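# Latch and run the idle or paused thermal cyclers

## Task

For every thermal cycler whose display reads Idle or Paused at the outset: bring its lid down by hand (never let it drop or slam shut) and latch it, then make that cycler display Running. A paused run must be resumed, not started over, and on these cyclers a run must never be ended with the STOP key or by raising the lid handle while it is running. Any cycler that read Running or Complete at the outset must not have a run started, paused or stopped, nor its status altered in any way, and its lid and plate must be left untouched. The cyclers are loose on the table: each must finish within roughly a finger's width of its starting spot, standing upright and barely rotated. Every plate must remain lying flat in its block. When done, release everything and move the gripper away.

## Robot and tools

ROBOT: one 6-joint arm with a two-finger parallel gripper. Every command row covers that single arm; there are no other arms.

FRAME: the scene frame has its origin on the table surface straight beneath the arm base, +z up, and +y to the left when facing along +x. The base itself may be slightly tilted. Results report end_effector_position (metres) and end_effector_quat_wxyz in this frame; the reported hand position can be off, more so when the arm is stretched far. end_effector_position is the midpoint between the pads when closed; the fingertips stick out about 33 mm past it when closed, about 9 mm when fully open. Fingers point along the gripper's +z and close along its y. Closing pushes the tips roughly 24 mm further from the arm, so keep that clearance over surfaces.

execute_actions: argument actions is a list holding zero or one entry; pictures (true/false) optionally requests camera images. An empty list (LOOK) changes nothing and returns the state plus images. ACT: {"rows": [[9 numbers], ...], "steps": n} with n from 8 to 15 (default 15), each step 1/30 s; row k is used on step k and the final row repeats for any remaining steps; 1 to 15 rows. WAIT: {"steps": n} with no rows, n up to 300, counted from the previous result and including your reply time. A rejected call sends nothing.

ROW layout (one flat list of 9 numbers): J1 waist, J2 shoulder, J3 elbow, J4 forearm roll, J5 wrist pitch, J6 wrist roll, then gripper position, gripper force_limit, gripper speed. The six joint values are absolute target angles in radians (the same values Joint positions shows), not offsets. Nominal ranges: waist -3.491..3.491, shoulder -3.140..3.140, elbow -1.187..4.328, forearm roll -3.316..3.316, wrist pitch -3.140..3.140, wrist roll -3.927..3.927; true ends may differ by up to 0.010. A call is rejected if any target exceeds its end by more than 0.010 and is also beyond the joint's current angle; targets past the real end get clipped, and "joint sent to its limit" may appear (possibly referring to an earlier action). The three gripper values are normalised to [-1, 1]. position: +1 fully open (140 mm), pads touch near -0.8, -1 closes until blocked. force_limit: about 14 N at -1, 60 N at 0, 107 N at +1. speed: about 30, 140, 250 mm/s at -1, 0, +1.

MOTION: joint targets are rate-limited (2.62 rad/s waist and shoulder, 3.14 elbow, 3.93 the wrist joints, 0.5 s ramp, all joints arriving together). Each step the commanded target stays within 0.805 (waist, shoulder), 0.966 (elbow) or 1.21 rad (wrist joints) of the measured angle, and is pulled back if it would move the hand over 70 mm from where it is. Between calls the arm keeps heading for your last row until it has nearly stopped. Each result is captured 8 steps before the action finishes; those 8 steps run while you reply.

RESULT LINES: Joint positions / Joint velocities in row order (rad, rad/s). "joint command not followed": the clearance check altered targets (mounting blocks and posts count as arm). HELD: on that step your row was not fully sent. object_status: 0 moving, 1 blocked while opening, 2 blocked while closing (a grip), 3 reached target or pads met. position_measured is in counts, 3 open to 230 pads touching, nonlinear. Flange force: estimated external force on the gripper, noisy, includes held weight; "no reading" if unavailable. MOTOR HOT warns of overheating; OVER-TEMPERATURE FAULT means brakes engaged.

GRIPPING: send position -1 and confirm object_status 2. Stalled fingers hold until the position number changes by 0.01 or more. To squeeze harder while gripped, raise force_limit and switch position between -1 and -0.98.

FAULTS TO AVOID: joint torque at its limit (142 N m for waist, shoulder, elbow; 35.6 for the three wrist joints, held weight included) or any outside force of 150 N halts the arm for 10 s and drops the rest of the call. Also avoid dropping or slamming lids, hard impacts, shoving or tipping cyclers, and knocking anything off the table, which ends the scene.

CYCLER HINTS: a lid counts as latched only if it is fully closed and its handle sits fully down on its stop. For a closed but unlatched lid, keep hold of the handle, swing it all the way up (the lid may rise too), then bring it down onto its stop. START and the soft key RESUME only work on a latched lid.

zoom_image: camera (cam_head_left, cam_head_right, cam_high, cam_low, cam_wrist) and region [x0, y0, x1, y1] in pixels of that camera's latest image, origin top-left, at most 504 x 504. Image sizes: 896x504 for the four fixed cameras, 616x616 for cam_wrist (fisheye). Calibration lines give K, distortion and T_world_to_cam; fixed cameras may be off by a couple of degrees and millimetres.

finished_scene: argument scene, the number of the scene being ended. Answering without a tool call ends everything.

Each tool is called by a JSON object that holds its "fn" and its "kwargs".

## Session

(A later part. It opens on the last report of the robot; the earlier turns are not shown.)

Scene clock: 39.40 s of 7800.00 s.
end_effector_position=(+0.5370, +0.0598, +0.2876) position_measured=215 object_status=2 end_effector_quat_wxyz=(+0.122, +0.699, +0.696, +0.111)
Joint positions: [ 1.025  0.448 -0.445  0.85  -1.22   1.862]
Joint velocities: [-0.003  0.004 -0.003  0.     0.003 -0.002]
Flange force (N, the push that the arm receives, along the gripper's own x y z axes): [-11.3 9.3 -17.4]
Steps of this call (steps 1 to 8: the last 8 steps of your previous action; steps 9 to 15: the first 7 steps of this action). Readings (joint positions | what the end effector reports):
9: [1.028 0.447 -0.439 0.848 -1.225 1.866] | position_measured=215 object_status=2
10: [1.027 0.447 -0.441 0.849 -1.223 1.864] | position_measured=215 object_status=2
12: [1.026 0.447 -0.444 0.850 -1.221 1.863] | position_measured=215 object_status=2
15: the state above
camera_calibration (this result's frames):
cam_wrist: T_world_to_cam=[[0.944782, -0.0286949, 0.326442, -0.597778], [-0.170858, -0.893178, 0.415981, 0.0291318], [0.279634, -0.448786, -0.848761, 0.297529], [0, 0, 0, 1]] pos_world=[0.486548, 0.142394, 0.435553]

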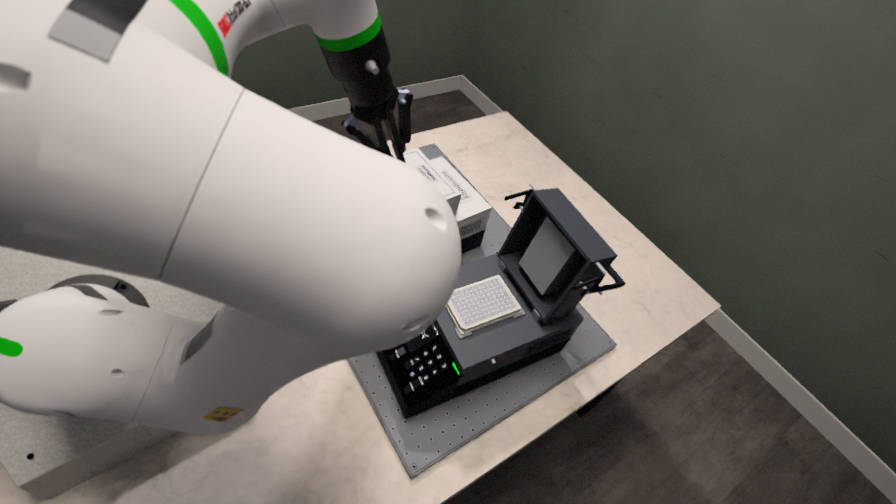

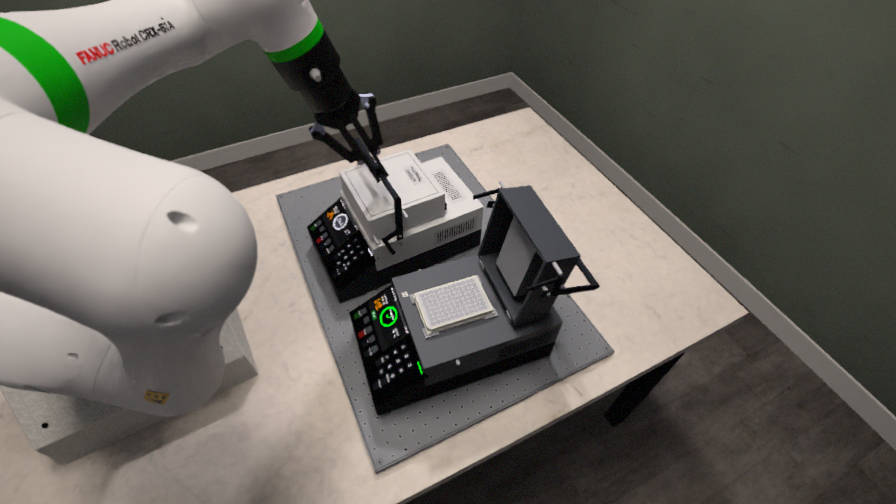

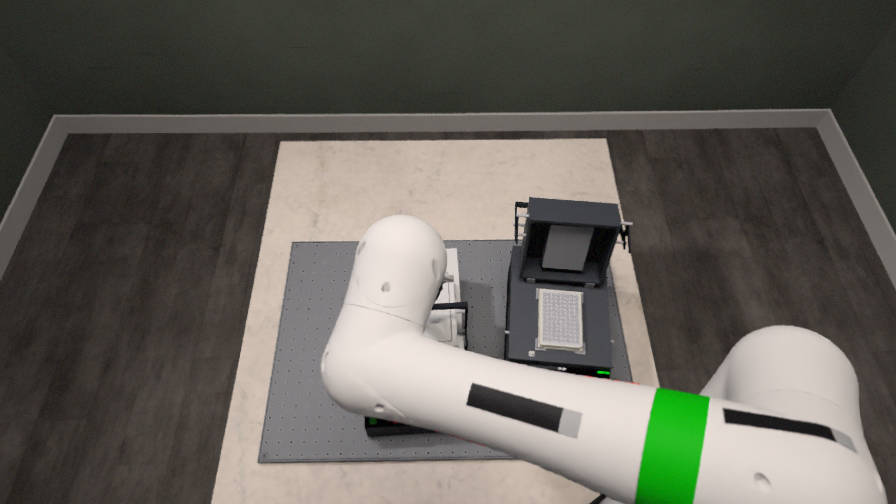

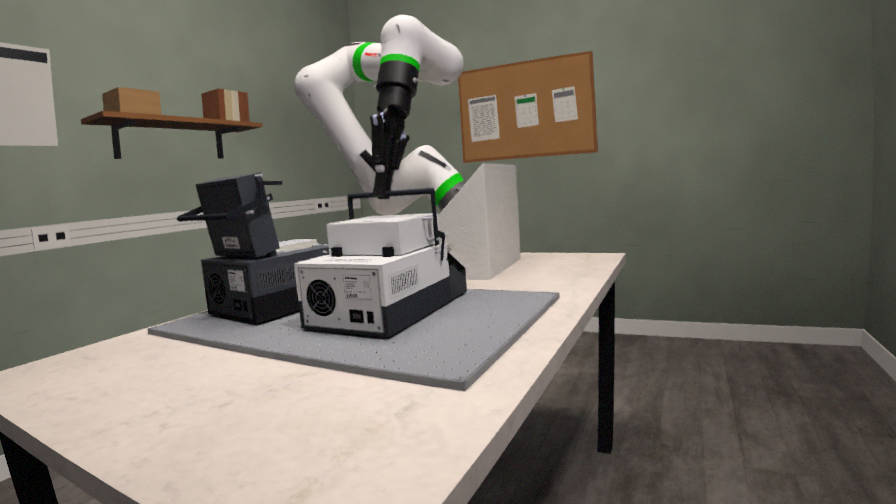

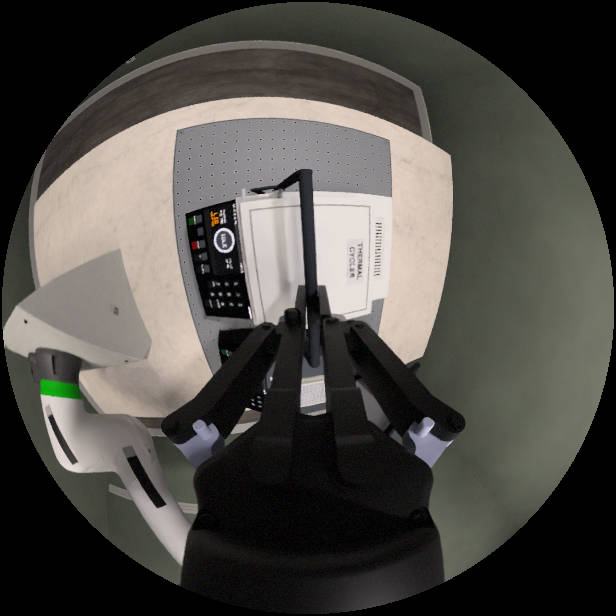

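{"fn": "execute_actions", "kwargs": {"actions": [{"rows":[[1.052,0.424,-0.488,0.844,-1.221,1.835,-0.98,-0.7,-0.5]],"steps":10}]}}

{"fn": "execute_actions", "kwargs": {"actions": [{"rows":[[1.075,0.4,-0.539,0.84,-1.215,1.804,-0.98,-0.7,-0.5]],"steps":15}]}}

{"fn": "execute_actions", "kwargs": {"actions": [{"rows":[[1.097,0.379,-0.592,0.838,-1.203,1.77,-0.98,-0.7,-0.5]],"steps":15}]}}

{"fn": "execute_actions", "kwargs": {"actions": [{"rows":[[1.116,0.36,-0.65,0.837,-1.185,1.733,-0.98,-0.7,-0.5]],"steps":15}]}}

{"fn": "execute_actions", "kwargs": {"actions": [{"steps":9}], "pictures": true}}

{"fn": "zoom_image", "kwargs": {"camera": "cam_head_right", "region": [280, 110, 480, 310]}}

Scene clock: 39.97 s of 7800.00 s.
end_effector_position=(+0.5353, +0.0599, +0.2871) position_measured=215 object_status=2 end_effector_quat_wxyz=(+0.123, +0.698, +0.696, +0.111)
Joint positions: [ 1.028  0.446 -0.449  0.85  -1.22   1.859]
Joint velocities: [ 0.134 -0.108 -0.215 -0.     0.001 -0.136]
Flange force (N, the push that the arm receives, along the gripper's own x y z axes): [-2.5 33.8 -8.7]
Steps of this call (steps 1 to 8: the last 8 steps of your previous action; steps 9 to 15: the robot went on to your last target; steps 16 to 17: the first 2 steps of this action). Readings (joint positions | what the end effector reports):
16: [1.025 0.448 -0.445 0.850 -1.220 1.862] | position_measured=215 object_status=2
17: the state above

Scene clock: 40.47 s of 7800.00 s.
end_effector_position=(+0.5034, +0.0584, +0.2801) position_measured=215 object_status=2 end_effector_quat_wxyz=(+0.127, +0.697, +0.697, +0.112)
Joint positions: [ 1.074  0.401 -0.538  0.84  -1.215  1.805]
Joint velocities: [ 0.015 -0.015 -0.03  -0.     0.004 -0.02 ]
Flange force (N, the push that the arm receives, along the gripper's own x y z axes): [-5.1 -5.2 -26.7]
Steps of this call (steps 1 to 8: the last 8 steps of your previous action; steps 9 to 15: the first 7 steps of this action). Readings (joint positions | what the end effector reports):
9: [1.052 0.424 -0.488 0.844 -1.221 1.835] | position_measured=215 object_status=2
10: [1.054 0.422 -0.492 0.844 -1.221 1.832] | position_measured=215 object_status=2
12: [1.065 0.410 -0.517 0.842 -1.218 1.817] | position_measured=215 object_status=2
15: the state above

Scene clock: 40.97 s of 7800.00 s.
end_effector_position=(+0.4864, +0.0581, +0.2716) position_measured=215 object_status=2 end_effector_quat_wxyz=(+0.129, +0.696, +0.697, +0.113)
Joint positions: [ 1.096  0.38  -0.591  0.838 -1.203  1.771]
Joint velocities: [ 0.015 -0.016 -0.034 -0.     0.008 -0.025]
Flange force (N, the push that the arm receives, along the gripper's own x y z axes): [-9.6 -11.3 -22.9]
Steps of this call (steps 1 to 8: the last 8 steps of your previous action; steps 9 to 15: the first 7 steps of this action). Readings (joint positions | what the end effector reports):
9: [1.075 0.400 -0.539 0.840 -1.215 1.804] | position_measured=215 object_status=2
10: [1.077 0.398 -0.543 0.840 -1.214 1.801] | position_measured=215 object_status=2
12: [1.087 0.388 -0.569 0.839 -1.208 1.785] | position_measured=215 object_status=2
15: the state above

Scene clock: 41.47 s of 7800.00 s.
end_effector_position=(+0.4687, +0.0575, +0.2592) position_measured=215 object_status=2 end_effector_quat_wxyz=(+0.129, +0.696, +0.698, +0.113)
Joint positions: [ 1.115  0.361 -0.649  0.837 -1.185  1.734]
Joint velocities: [ 0.017 -0.016 -0.049  0.001  0.014 -0.034]
Flange force (N, the push that the arm receives, along the gripper's own x y z axes): [-15.1 -18.7 -9.2]
Steps of this call (steps 1 to 8: the last 8 steps of your previous action; steps 9 to 15: the first 7 steps of this action). Readings (joint positions | what the end effector reports):
9: [1.097 0.379 -0.592 0.838 -1.203 1.770] | position_measured=215 object_status=2
10: [1.098 0.378 -0.596 0.838 -1.202 1.767] | position_measured=215 object_status=2
12: [1.107 0.369 -0.623 0.838 -1.193 1.750] | position_measured=215 object_status=2
15: the state above

Scene clock: 41.77 s of 7800.00 s.
end_effector_position=(+0.4683, +0.0575, +0.2590) position_measured=215 object_status=2 end_effector_quat_wxyz=(+0.129, +0.696, +0.698, +0.113)
Joint positions: [ 1.116  0.36  -0.65   0.837 -1.185  1.733]
Joint velocities: [ 0.    -0.    -0.     0.001  0.001  0.001]
Flange force (N, the push that the arm receives, along the gripper's own x y z axes): [-7.4 -9.3 -21.6]
Kept back: nothing.
Steps of this call (steps 1 to 8: the last 8 steps of your previous action; step 9: the robot went on to your last target). Readings (joint positions | what the end effector reports):
1: [1.116 0.360 -0.649 0.837 -1.185 1.734] | position_measured=215 object_status=2
2: [1.116 0.360 -0.650 0.837 -1.185 1.733] | position_measured=215 object_status=2
4: [1.116 0.360 -0.650 0.837 -1.185 1.733] | position_measured=215 object_status=2
8: [1.116 0.360 -0.650 0.837 -1.185 1.733] | position_measured=215 object_status=2
9: the state above
camera_calibration (this result's frames):
cam_wrist: T_world_to_cam=[[0.941134, -0.0210817, 0.337375, -0.525207], [-0.171079, -0.890501, 0.421592, 0.0257084], [0.291545, -0.454492, -0.841688, 0.284323], [0, 0, 0, 1]] pos_world=[0.415796, 0.141044, 0.405665]

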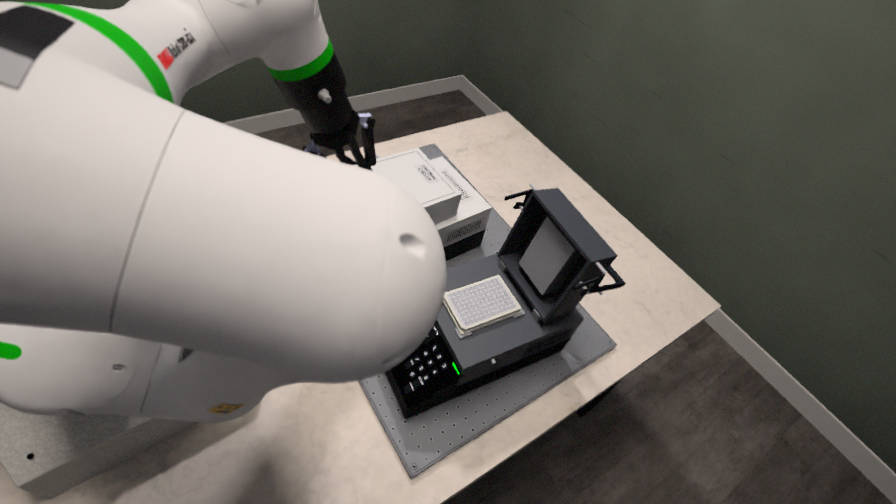

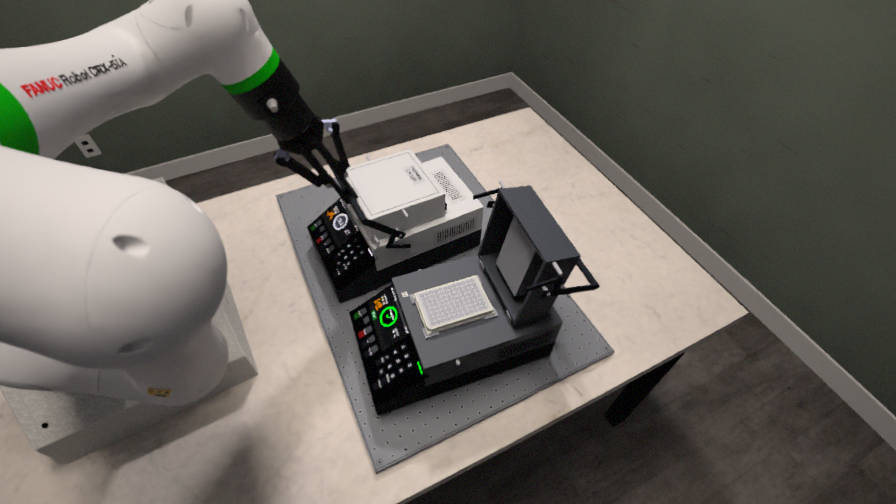

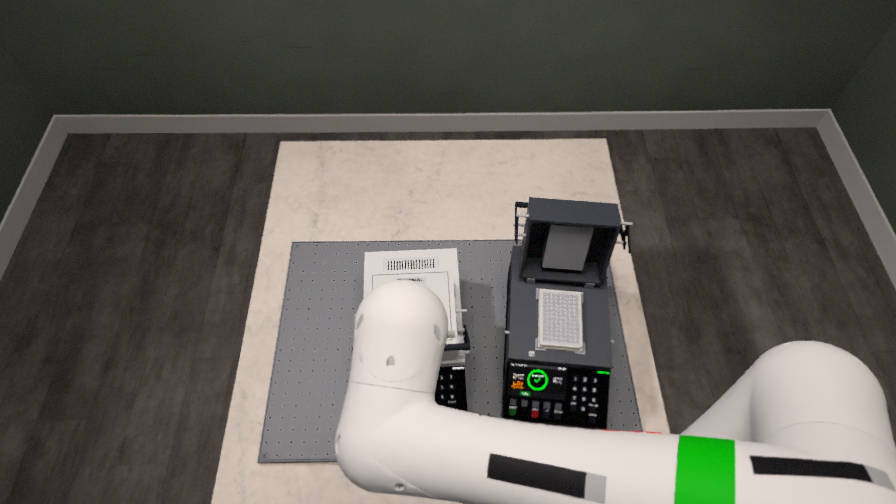

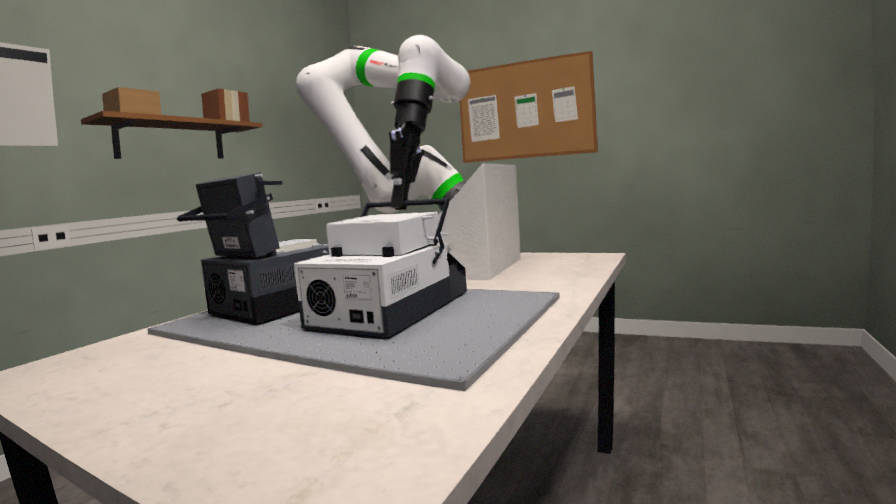

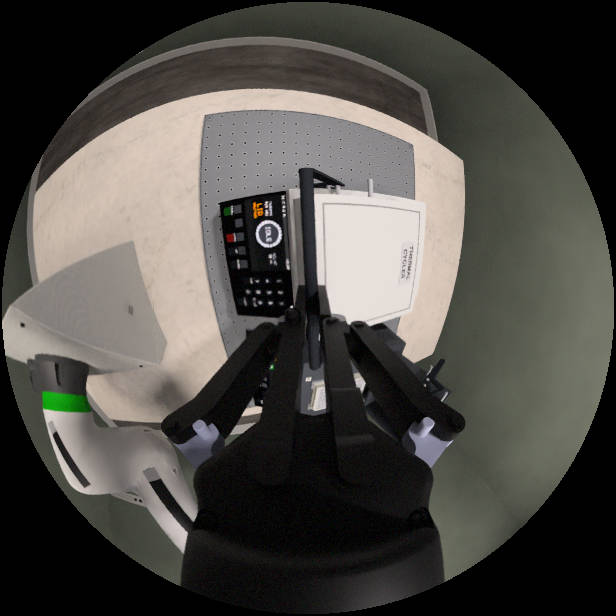

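Region (280, 110, 480, 310) of cam_head_right's 896x504 image, scaled by 2.520, with more detail than that image has.

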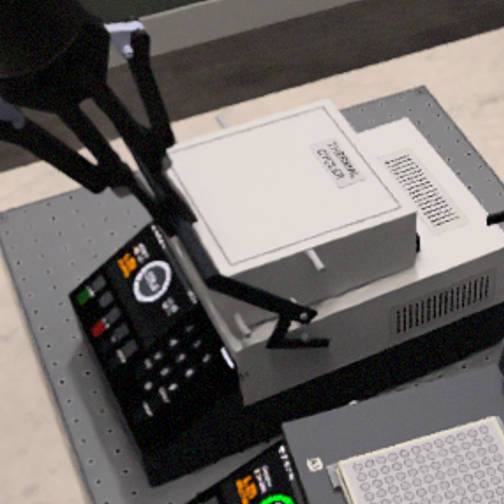

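{"fn": "execute_actions", "kwargs": {"actions": [{"rows":[[1.124,0.35,-0.716,0.854,-1.152,1.68,-0.98,-0.7,-0.5]],"steps":15}]}}

{"fn": "execute_actions", "kwargs": {"actions": [{"rows":[[1.122,0.349,-0.744,0.865,-1.134,1.657,-0.98,-0.7,-0.5]],"steps":15}]}}

{"fn": "execute_actions", "kwargs": {"actions": [{"rows":[[1.118,0.35,-0.77,0.877,-1.117,1.636,-0.98,-0.7,-0.5]],"steps":15}], "pictures": true}}

{"fn": "zoom_image", "kwargs": {"camera": "cam_head_right", "region": [280, 110, 480, 310]}}

Scene clock: 42.47 s of 7800.00 s.
end_effector_position=(+0.4538, +0.0570, +0.2409) position_measured=215 object_status=2 end_effector_quat_wxyz=(+0.131, +0.696, +0.696, +0.114)
Joint positions: [ 1.124  0.351 -0.714  0.853 -1.153  1.682]
Joint velocities: [ 0.012 -0.014 -0.087  0.024  0.044 -0.071]
Flange force (N, the push that the arm receives, along the gripper's own x y z axes): [-7.5 -2.7 13.8]
Steps of this call (steps 1 to 14: the robot went on to your last target; steps 15 to 21: the first 7 steps of this action). Readings (joint positions | what the end effector reports):
15: [1.116 0.360 -0.650 0.837 -1.185 1.733] | position_measured=215 object_status=2
16: [1.117 0.359 -0.654 0.838 -1.183 1.729] | position_measured=215 object_status=2
18: [1.120 0.355 -0.682 0.845 -1.169 1.707] | position_measured=215 object_status=2
21: the state above

Scene clock: 42.97 s of 7800.00 s.
end_effector_position=(+0.4479, +0.0566, +0.2308) position_measured=215 object_status=2 end_effector_quat_wxyz=(+0.131, +0.697, +0.696, +0.114)
Joint positions: [ 1.122  0.349 -0.743  0.865 -1.134  1.658]
Joint velocities: [-0.002 -0.002 -0.011  0.     0.009 -0.01 ]
Flange force (N, the push that the arm receives, along the gripper's own x y z axes): [-2.8 2.1 3.4]
Steps of this call (steps 1 to 8: the last 8 steps of your previous action; steps 9 to 15: the first 7 steps of this action). Readings (joint positions | what the end effector reports):
9: [1.124 0.350 -0.716 0.854 -1.152 1.680] | position_measured=215 object_status=2
10: [1.124 0.350 -0.720 0.856 -1.149 1.676] | position_measured=215 object_status=2
12: [1.123 0.349 -0.737 0.862 -1.138 1.663] | position_measured=215 object_status=2
15: the state above

Scene clock: 43.47 s of 7800.00 s.
end_effector_position=(+0.4429, +0.0559, +0.2208) position_measured=215 object_status=2 end_effector_quat_wxyz=(+0.131, +0.697, +0.696, +0.113)
Joint positions: [ 1.118  0.35  -0.769  0.877 -1.117  1.637]
Joint velocities: [-0.002  0.003 -0.01   0.006  0.006 -0.008]
Flange force (N, the push that the arm receives, along the gripper's own x y z axes): [7.4 6.1 10.5]
Steps of this call (steps 1 to 8: the last 8 steps of your previous action; steps 9 to 15: the first 7 steps of this action). Readings (joint positions | what the end effector reports):
9: [1.122 0.349 -0.744 0.865 -1.134 1.657] | position_measured=215 object_status=2
10: [1.121 0.349 -0.748 0.867 -1.131 1.653] | position_measured=215 object_status=2
12: [1.119 0.349 -0.764 0.874 -1.121 1.641] | position_measured=215 object_status=2
15: the state above
camera_calibration (this result's frames):
cam_wrist: T_world_to_cam=[[0.939692, -0.0246206, 0.341136, -0.488492], [-0.17675, -0.888856, 0.422723, 0.0382065], [0.292813, -0.457525, -0.839602, 0.258018], [0, 0, 0, 1]] pos_world=[0.390234, 0.139983, 0.367124]

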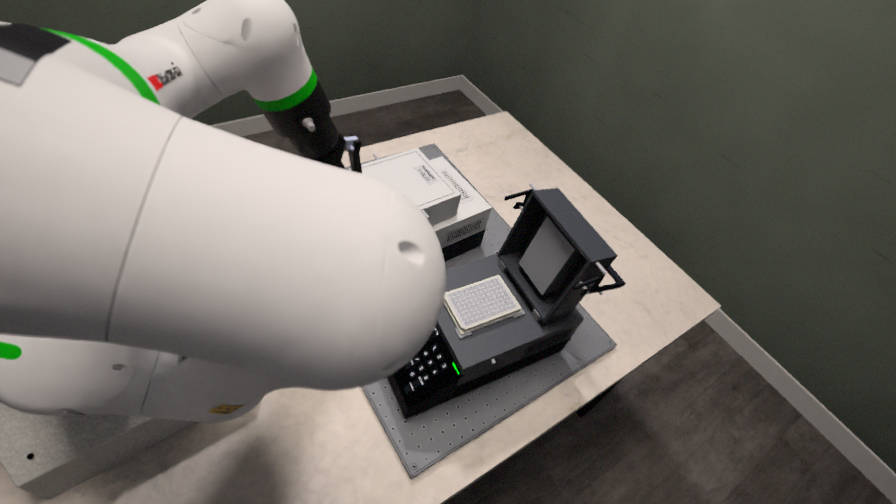

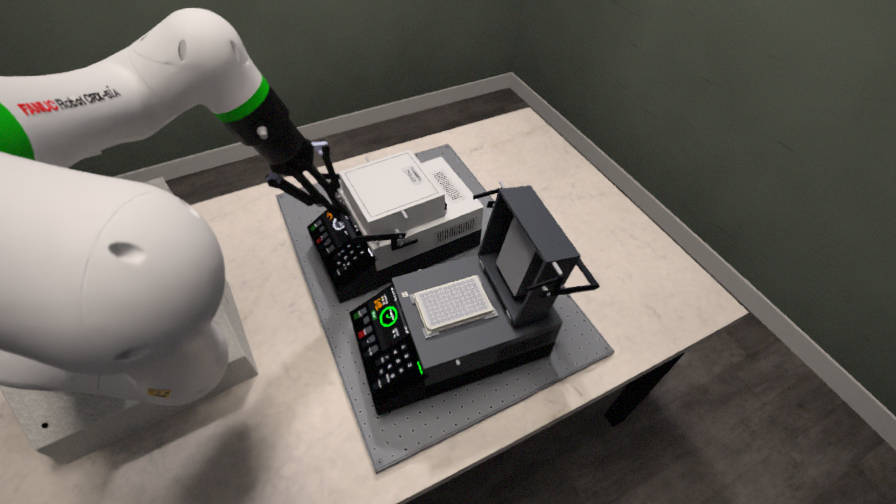

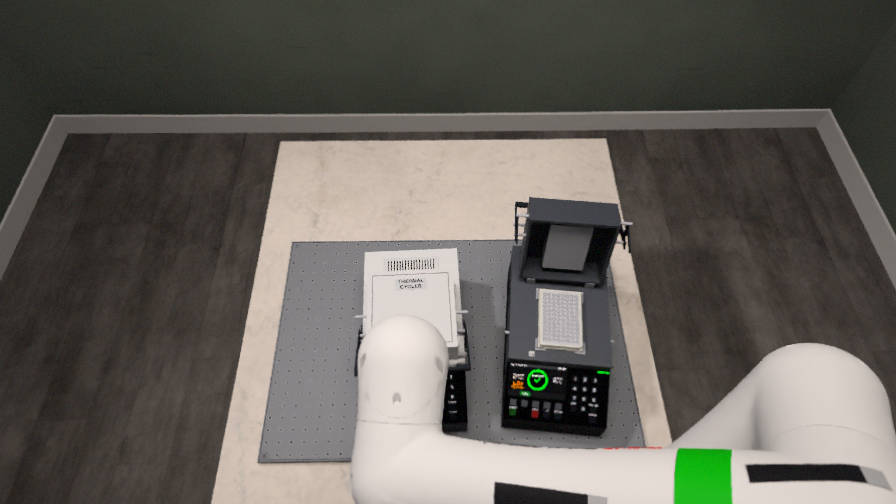

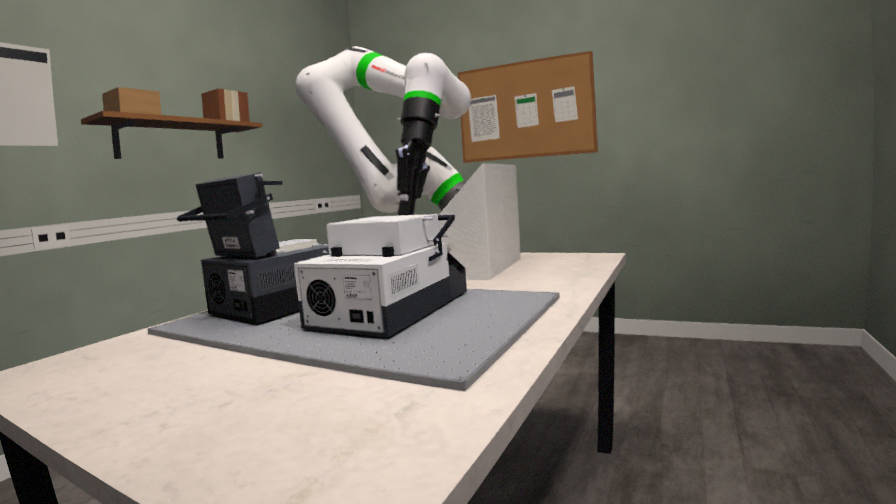

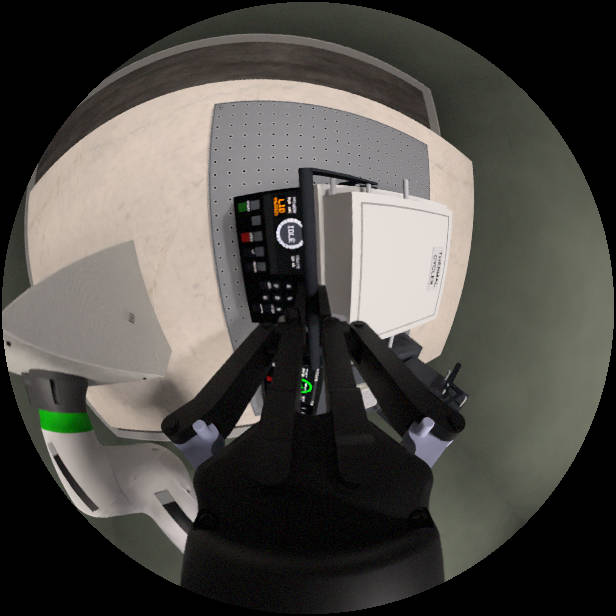

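Region (280, 110, 480, 310) of cam_head_right's 896x504 image, scaled by 2.520, with more detail than that image has.

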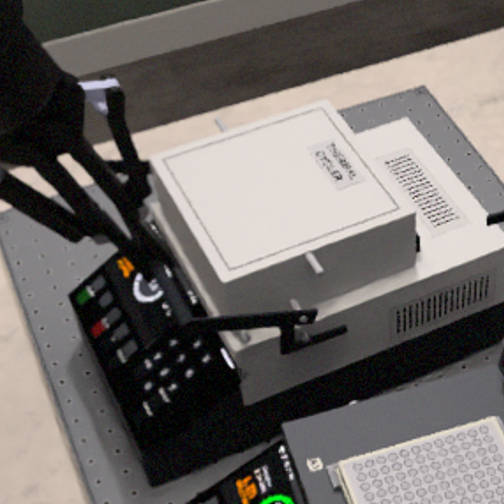

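{"fn": "execute_actions", "kwargs": {"actions": [{"rows":[[1.11,0.354,-0.792,0.89,-1.098,1.618,-0.98,-0.7,-0.5]],"steps":15}]}}

{"fn": "execute_actions", "kwargs": {"actions": [{"rows":[[1.099,0.36,-0.811,0.904,-1.08,1.602,-0.98,-0.7,-0.5]],"steps":15}], "pictures": true}}

{"fn": "zoom_image", "kwargs": {"camera": "cam_wrist", "region": [220, 150, 420, 330]}}

Scene clock: 43.97 s of 7800.00 s.
end_effector_position=(+0.4390, +0.0557, +0.2104) position_measured=215 object_status=2 end_effector_quat_wxyz=(+0.131, +0.697, +0.696, +0.112)
Joint positions: [ 1.11   0.354 -0.792  0.89  -1.098  1.618]
Joint velocities: [-0.003  0.001 -0.009  0.007  0.008 -0.007]
Flange force (N, the push that the arm receives, along the gripper's own x y z axes): [8.8 7.8 4.6]
Steps of this call (steps 1 to 8: the last 8 steps of your previous action; steps 9 to 15: the first 7 steps of this action). Readings (joint positions | what the end effector reports):
9: [1.118 0.350 -0.770 0.877 -1.117 1.636] | position_measured=215 object_status=2
10: [1.116 0.351 -0.774 0.880 -1.113 1.632] | position_measured=215 object_status=2
12: [1.112 0.353 -0.787 0.887 -1.102 1.622] | position_measured=215 object_status=2
15: the state above

Scene clock: 44.47 s of 7800.00 s.
end_effector_position=(+0.4365, +0.0555, +0.2010) position_measured=215 object_status=2 end_effector_quat_wxyz=(+0.130, +0.697, +0.697, +0.111)
Joint positions: [ 1.1    0.359 -0.81   0.905 -1.081  1.602]
Joint velocities: [-0.007  0.006 -0.011  0.     0.008 -0.006]
Flange force (N, the push that the arm receives, along the gripper's own x y z axes): [-3.3 60.1 -103.3]
Steps of this call (steps 1 to 8: the last 8 steps of your previous action; steps 9 to 15: the first 7 steps of this action). Readings (joint positions | what the end effector reports):
9: [1.110 0.354 -0.792 0.890 -1.098 1.618] | position_measured=215 object_status=2
10: [1.108 0.355 -0.796 0.893 -1.094 1.614] | position_measured=215 object_status=2
12: [1.102 0.358 -0.806 0.903 -1.084 1.605] | position_measured=215 object_status=2
15: the state above
camera_calibration (this result's frames):
cam_wrist: T_world_to_cam=[[0.941646, -0.0237799, 0.335763, -0.475495], [-0.173685, -0.888779, 0.424153, 0.0434719], [0.288333, -0.457719, -0.841046, 0.245282], [0, 0, 0, 1]] pos_world=[0.384576, 0.1396, 0.347508]

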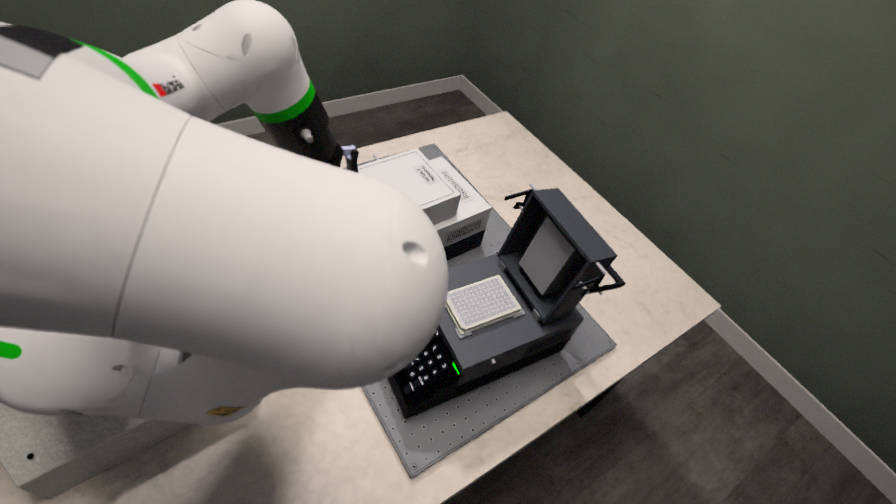

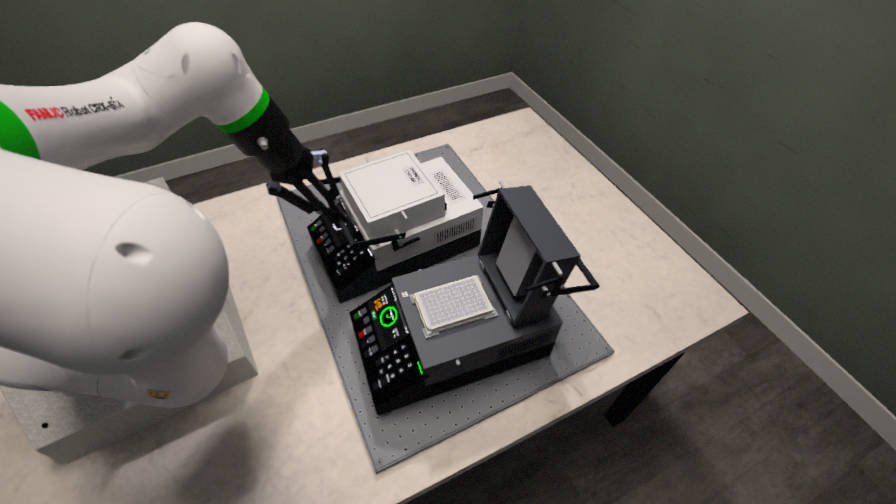

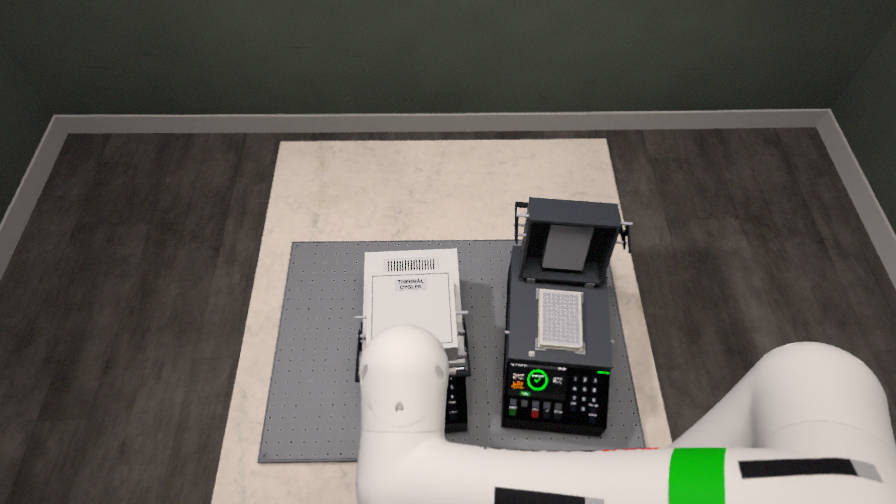

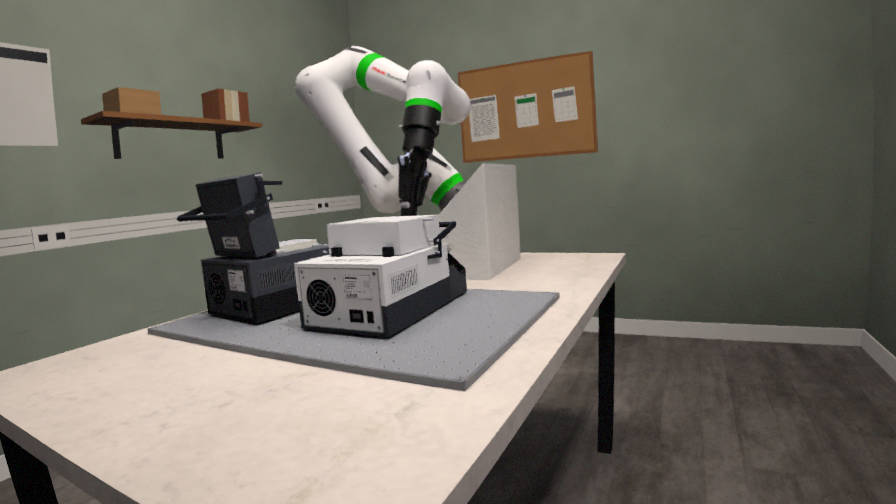

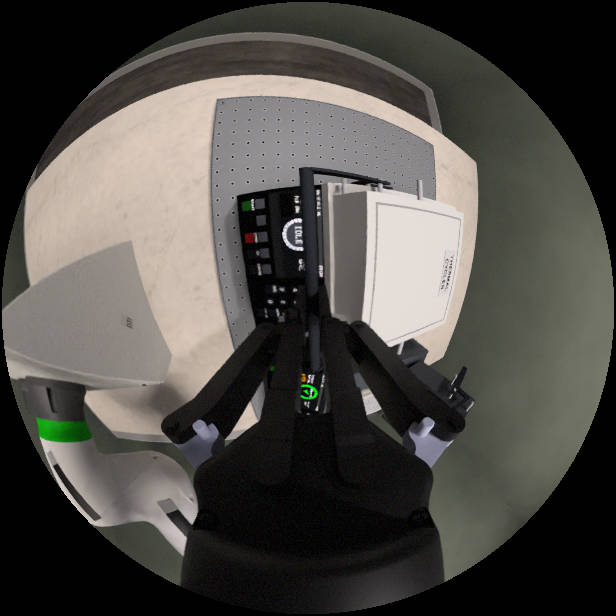

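Region (220, 150, 420, 330) of cam_wrist's 616x616 image, scaled by 2.520, with more detail than that image has; it fills the top 454 rows of this view, and the rest is white.

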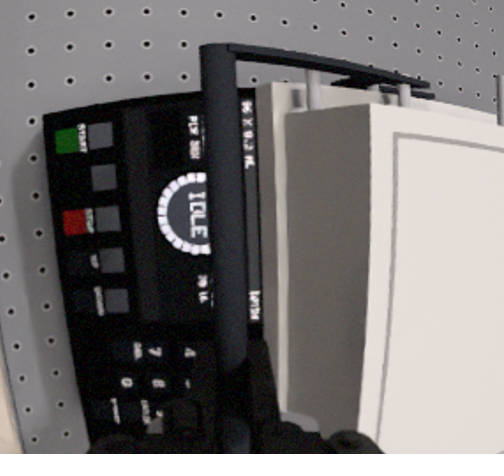

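Latched (stop near z .206). Release, retreat along tool axis.

{"fn": "execute_actions", "kwargs": {"actions": [{"rows":[[1.103,0.358,-0.804,0.899,-1.086,1.608,-0.45,-0.7,0]],"steps":10}]}}

{"fn": "execute_actions", "kwargs": {"actions": [{"rows":[[1.19,0.31,-0.771,0.837,-1.16,1.632,-0.45,-0.7,0]],"steps":15}]}}

Scene clock: 54.60 s of 7800.00 s.
end_effector_position=(+0.4376, +0.0561, +0.2021) position_measured=215 object_status=2 end_effector_quat_wxyz=(+0.131, +0.696, +0.697, +0.113)
Joint positions: [ 1.1    0.359 -0.809  0.908 -1.08   1.602]
Joint velocities: [ 0.     0.001  0.    -0.     0.001  0.   ]
Flange force (N, the push that the arm receives, along the gripper's own x y z axes): [-7.8 33.6 -70.9]
TORQUE FAULT: the external load on joint 4 (forearm roll) reached its load limit, and the arm stopped for 10 seconds. The arm's remaining commands of this call were not run. The arm holds where it stopped, with its grip as last carried out, and accepts commands again: back off and push less far. The arm stops again, at the same cost, whenever a joint's load reaches its limit.
Kept back: nothing.
The stop began at step 4 of this call (marked STOPPED below). From that step on the arm followed nothing that you had sent. 15 steps, steps kept back included, did not run and will not run. Nothing is kept back now, and the robot has no last target.
Steps of this call (steps 1 to 3: the first 3 steps of the 8 kept back from your previous action; steps 4 to 304: the stop). Readings (joint positions | what the end effector reports):
1: [1.099 0.359 -0.810 0.905 -1.080 1.602] | position_measured=215 object_status=2
2: [1.099 0.360 -0.810 0.905 -1.080 1.602] | position_measured=215 object_status=2
4: [1.100 0.359 -0.809 0.908 -1.080 1.602] | position_measured=215 object_status=2 STOPPED
8: [1.100 0.359 -0.809 0.908 -1.080 1.602] | position_measured=215 object_status=2
304: the state above

Scene clock: 54.63 s of 7800.00 s.
end_effector_position=(+0.4381, +0.0564, +0.2028) position_measured=215 object_status=2 end_effector_quat_wxyz=(+0.131, +0.696, +0.697, +0.113)
Joint positions: [ 1.1    0.359 -0.808  0.909 -1.08   1.602]
Joint velocities: [ 0.003 -0.003  0.007  0.    -0.001 -0.001]
Flange force (N, the push that the arm receives, along the gripper's own x y z axes): [-11.4 18.2 -73.2]
Kept back: nothing.
A stop began in an earlier call of the same reply, so what this call sent did not run. Send another action.
Steps of this call (step 1: nothing new was sent). Readings (joint positions | what the end effector reports):
1: the state above

{"fn": "execute_actions", "kwargs": {"actions": [{"rows":[[1.103,0.358,-0.802,0.904,-1.086,1.608,-0.45,-0.7,0]],"steps":10}]}}

{"fn": "execute_actions", "kwargs": {"actions": [{"rows":[[1.19,0.31,-0.771,0.837,-1.16,1.632,-0.45,-0.7,0]],"steps":15}]}}

{"fn": "execute_actions", "kwargs": {"actions": [{"rows":[[1.5,0.47,-0.77,0.58,-1.04,1.5,-1,-0.7,0]],"steps":15}]}}

{"fn": "execute_actions", "kwargs": {"actions": [{"steps":15}]}}

Scene clock: 56.07 s of 7800.00 s.
end_effector_position=(+0.4375, +0.0560, +0.2025) position_measured=215 object_status=0 end_effector_quat_wxyz=(+0.130, +0.697, +0.697, +0.112)
Joint positions: [ 1.101  0.359 -0.807  0.905 -1.081  1.604]
Joint velocities: [ 0.015  0.007  0.044 -0.128 -0.057  0.068]
Flange force (N, the push that the arm receives, along the gripper's own x y z axes): [-9.4 33.3 -36.7]
Steps of this call (steps 1 to 41: nothing new was sent; steps 42 to 43: the first 2 steps of this action). Readings (joint positions | what the end effector reports):
42: [1.100 0.359 -0.809 0.908 -1.080 1.602] | position_measured=215 object_status=0
43: the state above

Scene clock: 56.57 s of 7800.00 s.
end_effector_position=(+0.4324, +0.0577, +0.2408) position_measured=186 object_status=3 end_effector_quat_wxyz=(+0.138, +0.695, +0.694, +0.123)
Joint positions: [ 1.179  0.316 -0.775  0.846 -1.151  1.629]
Joint velocities: [ 0.297 -0.164  0.105 -0.228 -0.248  0.081]
Flange force (N, the push that the arm receives, along the gripper's own x y z axes): [0.0 4.7 -4.5]
Steps of this call (steps 1 to 8: the last 8 steps of your previous action; steps 9 to 15: the first 7 steps of this action). Readings (joint positions | what the end effector reports):
9: [1.103 0.358 -0.802 0.904 -1.086 1.608] | position_measured=186 object_status=0
10: [1.107 0.356 -0.801 0.902 -1.089 1.609] | position_measured=186 object_status=0
12: [1.130 0.343 -0.792 0.883 -1.109 1.616] | position_measured=186 object_status=3
15: the state above

Scene clock: 57.07 s of 7800.00 s.
end_effector_position=(+0.3955, +0.1017, +0.2397) position_measured=228 object_status=0 end_effector_quat_wxyz=(+0.120, +0.687, +0.705, +0.128)
Joint positions: [ 1.29   0.362 -0.771  0.754 -1.119  1.588]
Joint velocities: [ 0.767  0.392  0.002 -0.63   0.28  -0.312]
Flange force (N, the push that the arm receives, along the gripper's own x y z axes): [2.5 2.2 8.3]
Steps of this call (steps 1 to 8: the last 8 steps of your previous action; steps 9 to 15: the first 7 steps of this action). Readings (joint positions | what the end effector reports):
9: [1.190 0.310 -0.771 0.837 -1.160 1.632] | position_measured=186 object_status=0
10: [1.194 0.311 -0.771 0.834 -1.159 1.631] | position_measured=190 object_status=0
12: [1.217 0.324 -0.771 0.814 -1.148 1.619] | position_measured=205 object_status=0
15: the state above

Scene clock: 57.57 s of 7800.00 s.
end_effector_position=(+0.3141, +0.1696, +0.2215) position_measured=231 object_status=3 end_effector_quat_wxyz=(+0.092, +0.674, +0.722, +0.126)
Joint positions: [ 1.5   0.47 -0.77  0.58 -1.04  1.5 ]
Joint velocities: [ 0.002  0.003  0.    -0.001  0.     0.   ]
Flange force (N, the push that the arm receives, along the gripper's own x y z axes): [1.5 3.0 9.0]
Kept back: nothing.
Steps of this call (steps 1 to 8: the last 8 steps of your previous action; steps 9 to 15: the robot went on to your last target). Readings (joint positions | what the end effector reports):
1: [1.316 0.375 -0.771 0.733 -1.110 1.577] | position_measured=231 object_status=0
2: [1.341 0.388 -0.771 0.712 -1.100 1.567] | position_measured=231 object_status=0
4: [1.392 0.414 -0.770 0.670 -1.081 1.545] | position_measured=231 object_status=0
8: [1.478 0.459 -0.770 0.598 -1.048 1.509] | position_measured=231 object_status=3
15: the state above


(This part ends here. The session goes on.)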